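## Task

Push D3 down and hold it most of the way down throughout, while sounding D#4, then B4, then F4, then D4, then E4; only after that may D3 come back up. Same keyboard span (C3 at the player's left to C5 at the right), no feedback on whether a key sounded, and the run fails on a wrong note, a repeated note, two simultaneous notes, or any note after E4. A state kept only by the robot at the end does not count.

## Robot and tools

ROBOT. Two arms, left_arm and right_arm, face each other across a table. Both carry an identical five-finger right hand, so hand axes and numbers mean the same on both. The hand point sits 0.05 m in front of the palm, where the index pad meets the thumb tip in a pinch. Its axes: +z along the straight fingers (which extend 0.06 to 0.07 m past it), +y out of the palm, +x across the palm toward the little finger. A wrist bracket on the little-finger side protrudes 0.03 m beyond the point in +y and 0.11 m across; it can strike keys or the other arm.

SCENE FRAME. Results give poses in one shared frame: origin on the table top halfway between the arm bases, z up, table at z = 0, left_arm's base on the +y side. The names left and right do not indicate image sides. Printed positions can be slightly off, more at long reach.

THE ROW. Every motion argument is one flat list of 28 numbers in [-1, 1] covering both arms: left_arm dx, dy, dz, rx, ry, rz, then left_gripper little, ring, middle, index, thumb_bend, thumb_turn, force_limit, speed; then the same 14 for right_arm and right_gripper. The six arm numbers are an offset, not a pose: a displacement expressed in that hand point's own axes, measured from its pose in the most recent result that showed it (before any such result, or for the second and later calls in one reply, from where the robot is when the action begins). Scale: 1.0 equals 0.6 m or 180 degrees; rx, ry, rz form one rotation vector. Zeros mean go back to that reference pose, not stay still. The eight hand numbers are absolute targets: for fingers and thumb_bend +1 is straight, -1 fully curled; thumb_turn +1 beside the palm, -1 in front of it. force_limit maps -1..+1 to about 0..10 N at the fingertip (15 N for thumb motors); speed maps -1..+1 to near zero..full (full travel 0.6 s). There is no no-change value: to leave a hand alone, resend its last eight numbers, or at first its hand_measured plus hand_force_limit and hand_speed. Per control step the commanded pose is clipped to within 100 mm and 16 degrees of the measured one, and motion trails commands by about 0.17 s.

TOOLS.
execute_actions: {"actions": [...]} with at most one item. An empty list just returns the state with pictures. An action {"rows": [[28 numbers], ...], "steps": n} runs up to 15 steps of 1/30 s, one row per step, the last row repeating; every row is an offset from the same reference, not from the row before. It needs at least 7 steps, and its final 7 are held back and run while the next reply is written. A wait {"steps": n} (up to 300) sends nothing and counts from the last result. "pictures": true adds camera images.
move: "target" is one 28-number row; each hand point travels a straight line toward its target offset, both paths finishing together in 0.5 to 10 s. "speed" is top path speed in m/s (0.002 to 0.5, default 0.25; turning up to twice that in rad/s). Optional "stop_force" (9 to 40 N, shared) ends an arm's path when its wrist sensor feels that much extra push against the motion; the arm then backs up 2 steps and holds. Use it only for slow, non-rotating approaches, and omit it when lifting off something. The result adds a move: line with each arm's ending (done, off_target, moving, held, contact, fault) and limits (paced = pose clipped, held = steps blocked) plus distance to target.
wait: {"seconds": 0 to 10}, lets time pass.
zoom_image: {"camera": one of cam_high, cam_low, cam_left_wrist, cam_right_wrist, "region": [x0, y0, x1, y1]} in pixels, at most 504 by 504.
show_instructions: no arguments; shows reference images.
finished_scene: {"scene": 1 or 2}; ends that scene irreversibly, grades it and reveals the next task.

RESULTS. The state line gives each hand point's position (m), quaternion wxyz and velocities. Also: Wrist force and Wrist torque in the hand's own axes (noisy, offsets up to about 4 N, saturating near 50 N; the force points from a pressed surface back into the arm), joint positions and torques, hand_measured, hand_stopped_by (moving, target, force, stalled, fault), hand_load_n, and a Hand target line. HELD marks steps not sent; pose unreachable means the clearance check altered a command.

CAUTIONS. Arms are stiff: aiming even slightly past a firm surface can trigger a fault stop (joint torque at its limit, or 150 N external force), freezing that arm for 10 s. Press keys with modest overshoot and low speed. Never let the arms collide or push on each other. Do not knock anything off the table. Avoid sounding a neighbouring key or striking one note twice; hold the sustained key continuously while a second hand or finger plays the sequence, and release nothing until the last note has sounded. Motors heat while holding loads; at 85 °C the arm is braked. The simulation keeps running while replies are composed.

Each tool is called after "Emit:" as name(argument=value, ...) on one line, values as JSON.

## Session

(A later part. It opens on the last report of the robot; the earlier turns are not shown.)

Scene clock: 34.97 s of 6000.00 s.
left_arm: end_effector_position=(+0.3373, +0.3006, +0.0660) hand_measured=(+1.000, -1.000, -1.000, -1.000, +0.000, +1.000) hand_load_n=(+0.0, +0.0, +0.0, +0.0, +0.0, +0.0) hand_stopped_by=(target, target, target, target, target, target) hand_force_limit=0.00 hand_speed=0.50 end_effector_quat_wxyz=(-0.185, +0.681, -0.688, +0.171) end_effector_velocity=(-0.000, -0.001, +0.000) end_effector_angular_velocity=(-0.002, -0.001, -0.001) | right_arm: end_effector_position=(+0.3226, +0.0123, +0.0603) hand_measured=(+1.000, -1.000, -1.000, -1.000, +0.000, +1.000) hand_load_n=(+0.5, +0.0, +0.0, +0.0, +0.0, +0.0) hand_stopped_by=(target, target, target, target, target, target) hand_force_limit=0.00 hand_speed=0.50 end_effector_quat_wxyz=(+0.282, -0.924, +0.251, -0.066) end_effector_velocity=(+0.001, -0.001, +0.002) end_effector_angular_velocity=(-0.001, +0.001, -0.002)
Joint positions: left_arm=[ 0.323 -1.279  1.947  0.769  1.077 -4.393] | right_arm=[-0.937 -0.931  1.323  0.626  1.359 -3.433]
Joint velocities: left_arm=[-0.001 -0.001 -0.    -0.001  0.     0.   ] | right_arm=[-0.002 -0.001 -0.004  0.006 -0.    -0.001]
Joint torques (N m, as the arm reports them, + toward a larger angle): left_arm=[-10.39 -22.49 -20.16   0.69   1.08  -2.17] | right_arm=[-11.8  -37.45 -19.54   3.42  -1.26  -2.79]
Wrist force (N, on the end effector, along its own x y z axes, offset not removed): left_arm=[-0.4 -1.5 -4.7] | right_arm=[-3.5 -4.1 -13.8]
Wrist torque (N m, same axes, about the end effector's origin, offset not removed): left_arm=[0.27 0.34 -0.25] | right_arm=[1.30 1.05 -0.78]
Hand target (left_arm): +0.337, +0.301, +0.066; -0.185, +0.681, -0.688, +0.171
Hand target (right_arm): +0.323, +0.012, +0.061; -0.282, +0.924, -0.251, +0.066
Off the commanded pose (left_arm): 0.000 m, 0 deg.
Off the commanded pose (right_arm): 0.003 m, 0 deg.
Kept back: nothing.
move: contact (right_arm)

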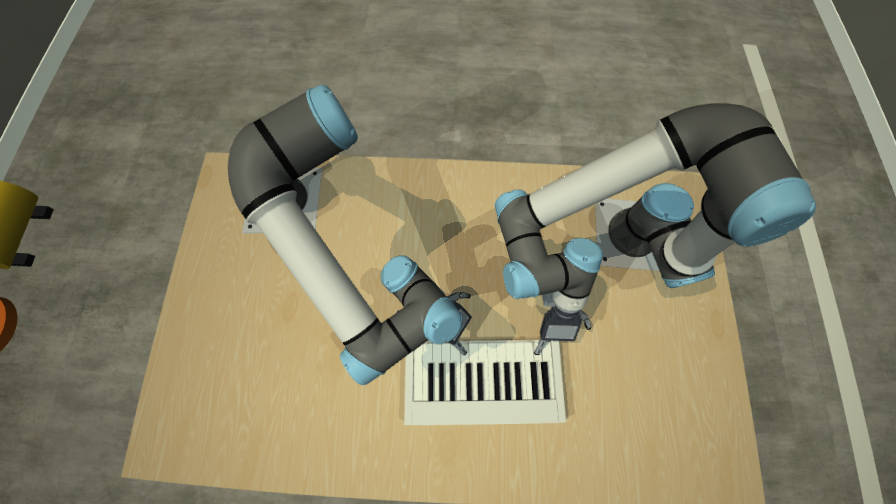

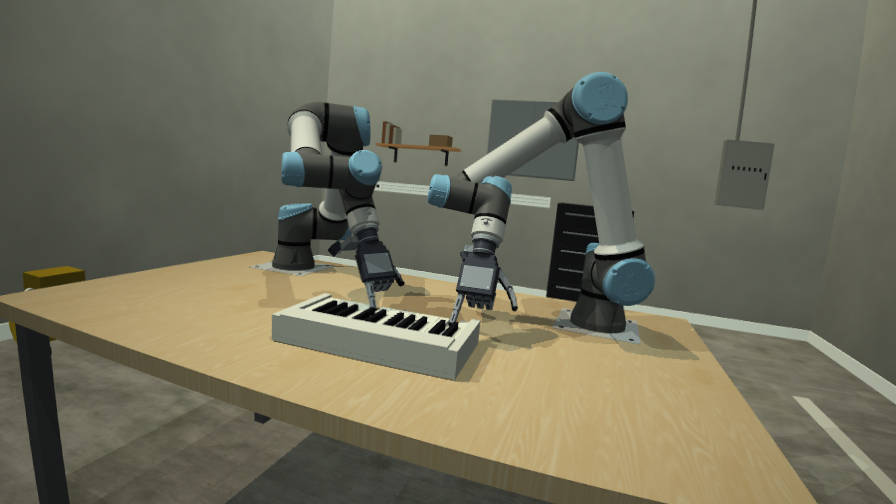

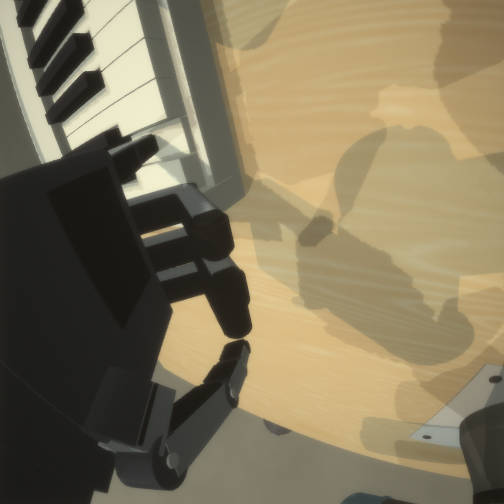

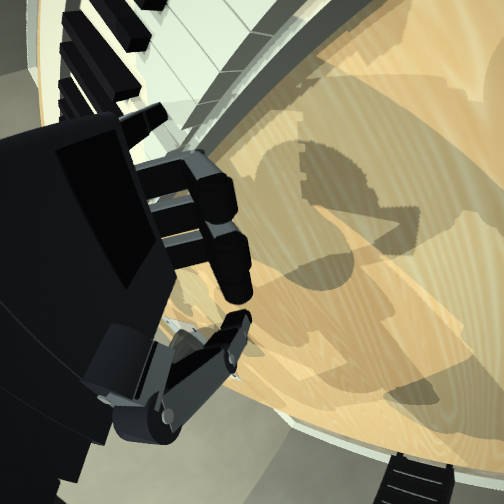

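Emit:
move(target=[-0.0008,-0.0204,-0.0363,0,0,0,1,-1,-1,-1,0,1,0,0.5,-0.0008,-0.0231,-0.0348,0,0,0,1,-1,-1,-1,0,1,0,0.5], speed=0.05)

Emit:
finished_scene(scene=2)

Scene clock: 36.10 s of 6000.00 s.
left_arm: end_effector_position=(+0.3373, +0.3006, +0.0908) hand_measured=(+1.000, -1.000, -1.000, -1.000, +0.000, +1.000) hand_load_n=(+0.0, +0.0, +0.0, +0.0, +0.0, +0.0) hand_stopped_by=(target, target, target, target, target, target) hand_force_limit=0.00 hand_speed=0.50 end_effector_quat_wxyz=(-0.185, +0.681, -0.688, +0.171) end_effector_velocity=(+0.000, +0.000, +0.002) end_effector_angular_velocity=(+0.000, +0.000, +0.000) | right_arm: end_effector_position=(+0.3226, +0.0122, +0.0851) hand_measured=(+1.000, -1.000, -1.000, -1.000, +0.000, +1.000) hand_load_n=(+0.0, +0.0, +0.0, +0.0, +0.0, +0.0) hand_stopped_by=(target, target, target, target, target, target) hand_force_limit=0.00 hand_speed=0.50 end_effector_quat_wxyz=(+0.282, -0.924, +0.251, -0.066) end_effector_velocity=(+0.000, +0.000, +0.003) end_effector_angular_velocity=(+0.000, +0.001, -0.002)
Joint positions: left_arm=[ 0.323 -1.315  1.919  0.834  1.077 -4.393] | right_arm=[-0.937 -0.952  1.291  0.679  1.359 -3.433]
Joint velocities: left_arm=[ 0.001 -0.003 -0.002  0.006 -0.     0.   ] | right_arm=[-0.    -0.002 -0.004  0.006  0.     0.002]
Joint torques (N m, as the arm reports them, + toward a larger angle): left_arm=[ -1.17 -35.64 -27.01   4.47   0.77   1.4 ] | right_arm=[-11.02 -45.76 -25.41   3.29  -1.88  -3.16]
Wrist force (N, on the end effector, along its own x y z axes, offset not removed): left_arm=[-0.4 -1.2 -2.9] | right_arm=[-0.7 -1.7 -1.3]
Wrist torque (N m, same axes, about the end effector's origin, offset not removed): left_arm=[0.01 0.11 -0.16] | right_arm=[-0.15 0.10 -0.34]
Hand target (left_arm): +0.337, +0.301, +0.091; -0.185, +0.681, -0.688, +0.171
Hand target (right_arm): +0.323, +0.012, +0.085; -0.282, +0.924, -0.251, +0.066
Off the commanded pose (left_arm): 0.000 m, 0 deg.
Off the commanded pose (right_arm): 0.000 m, 0 deg.
Kept back: nothing.
move: done

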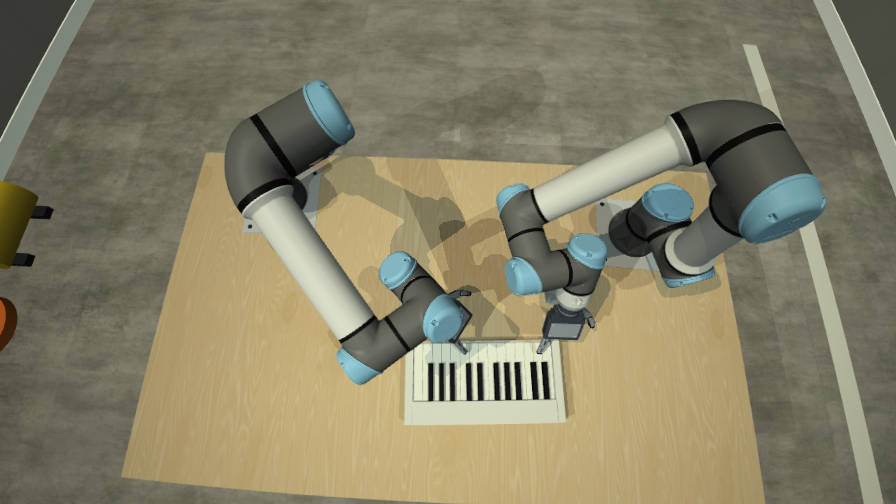

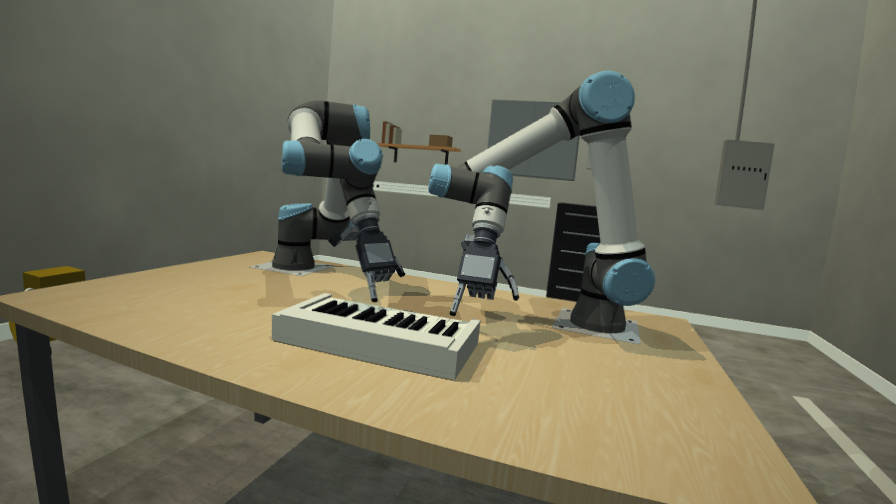

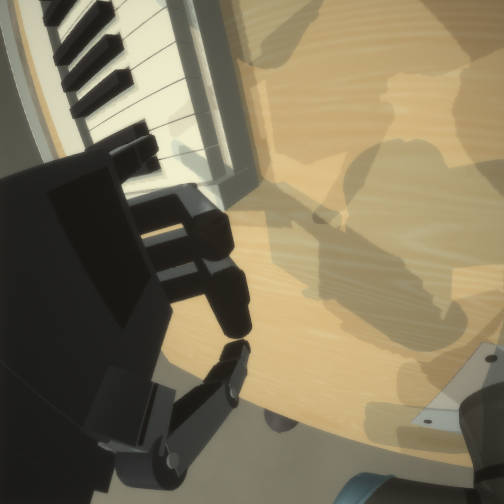

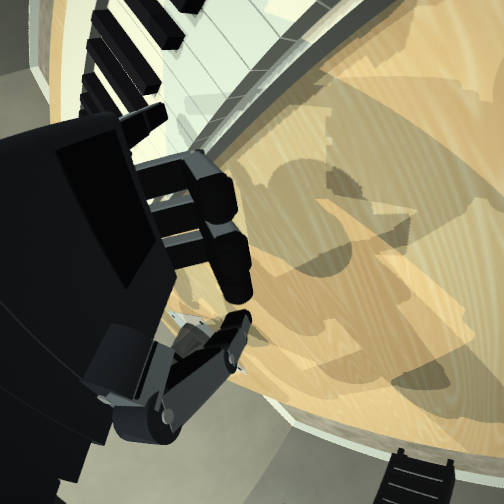

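The scene is finished: the task was done.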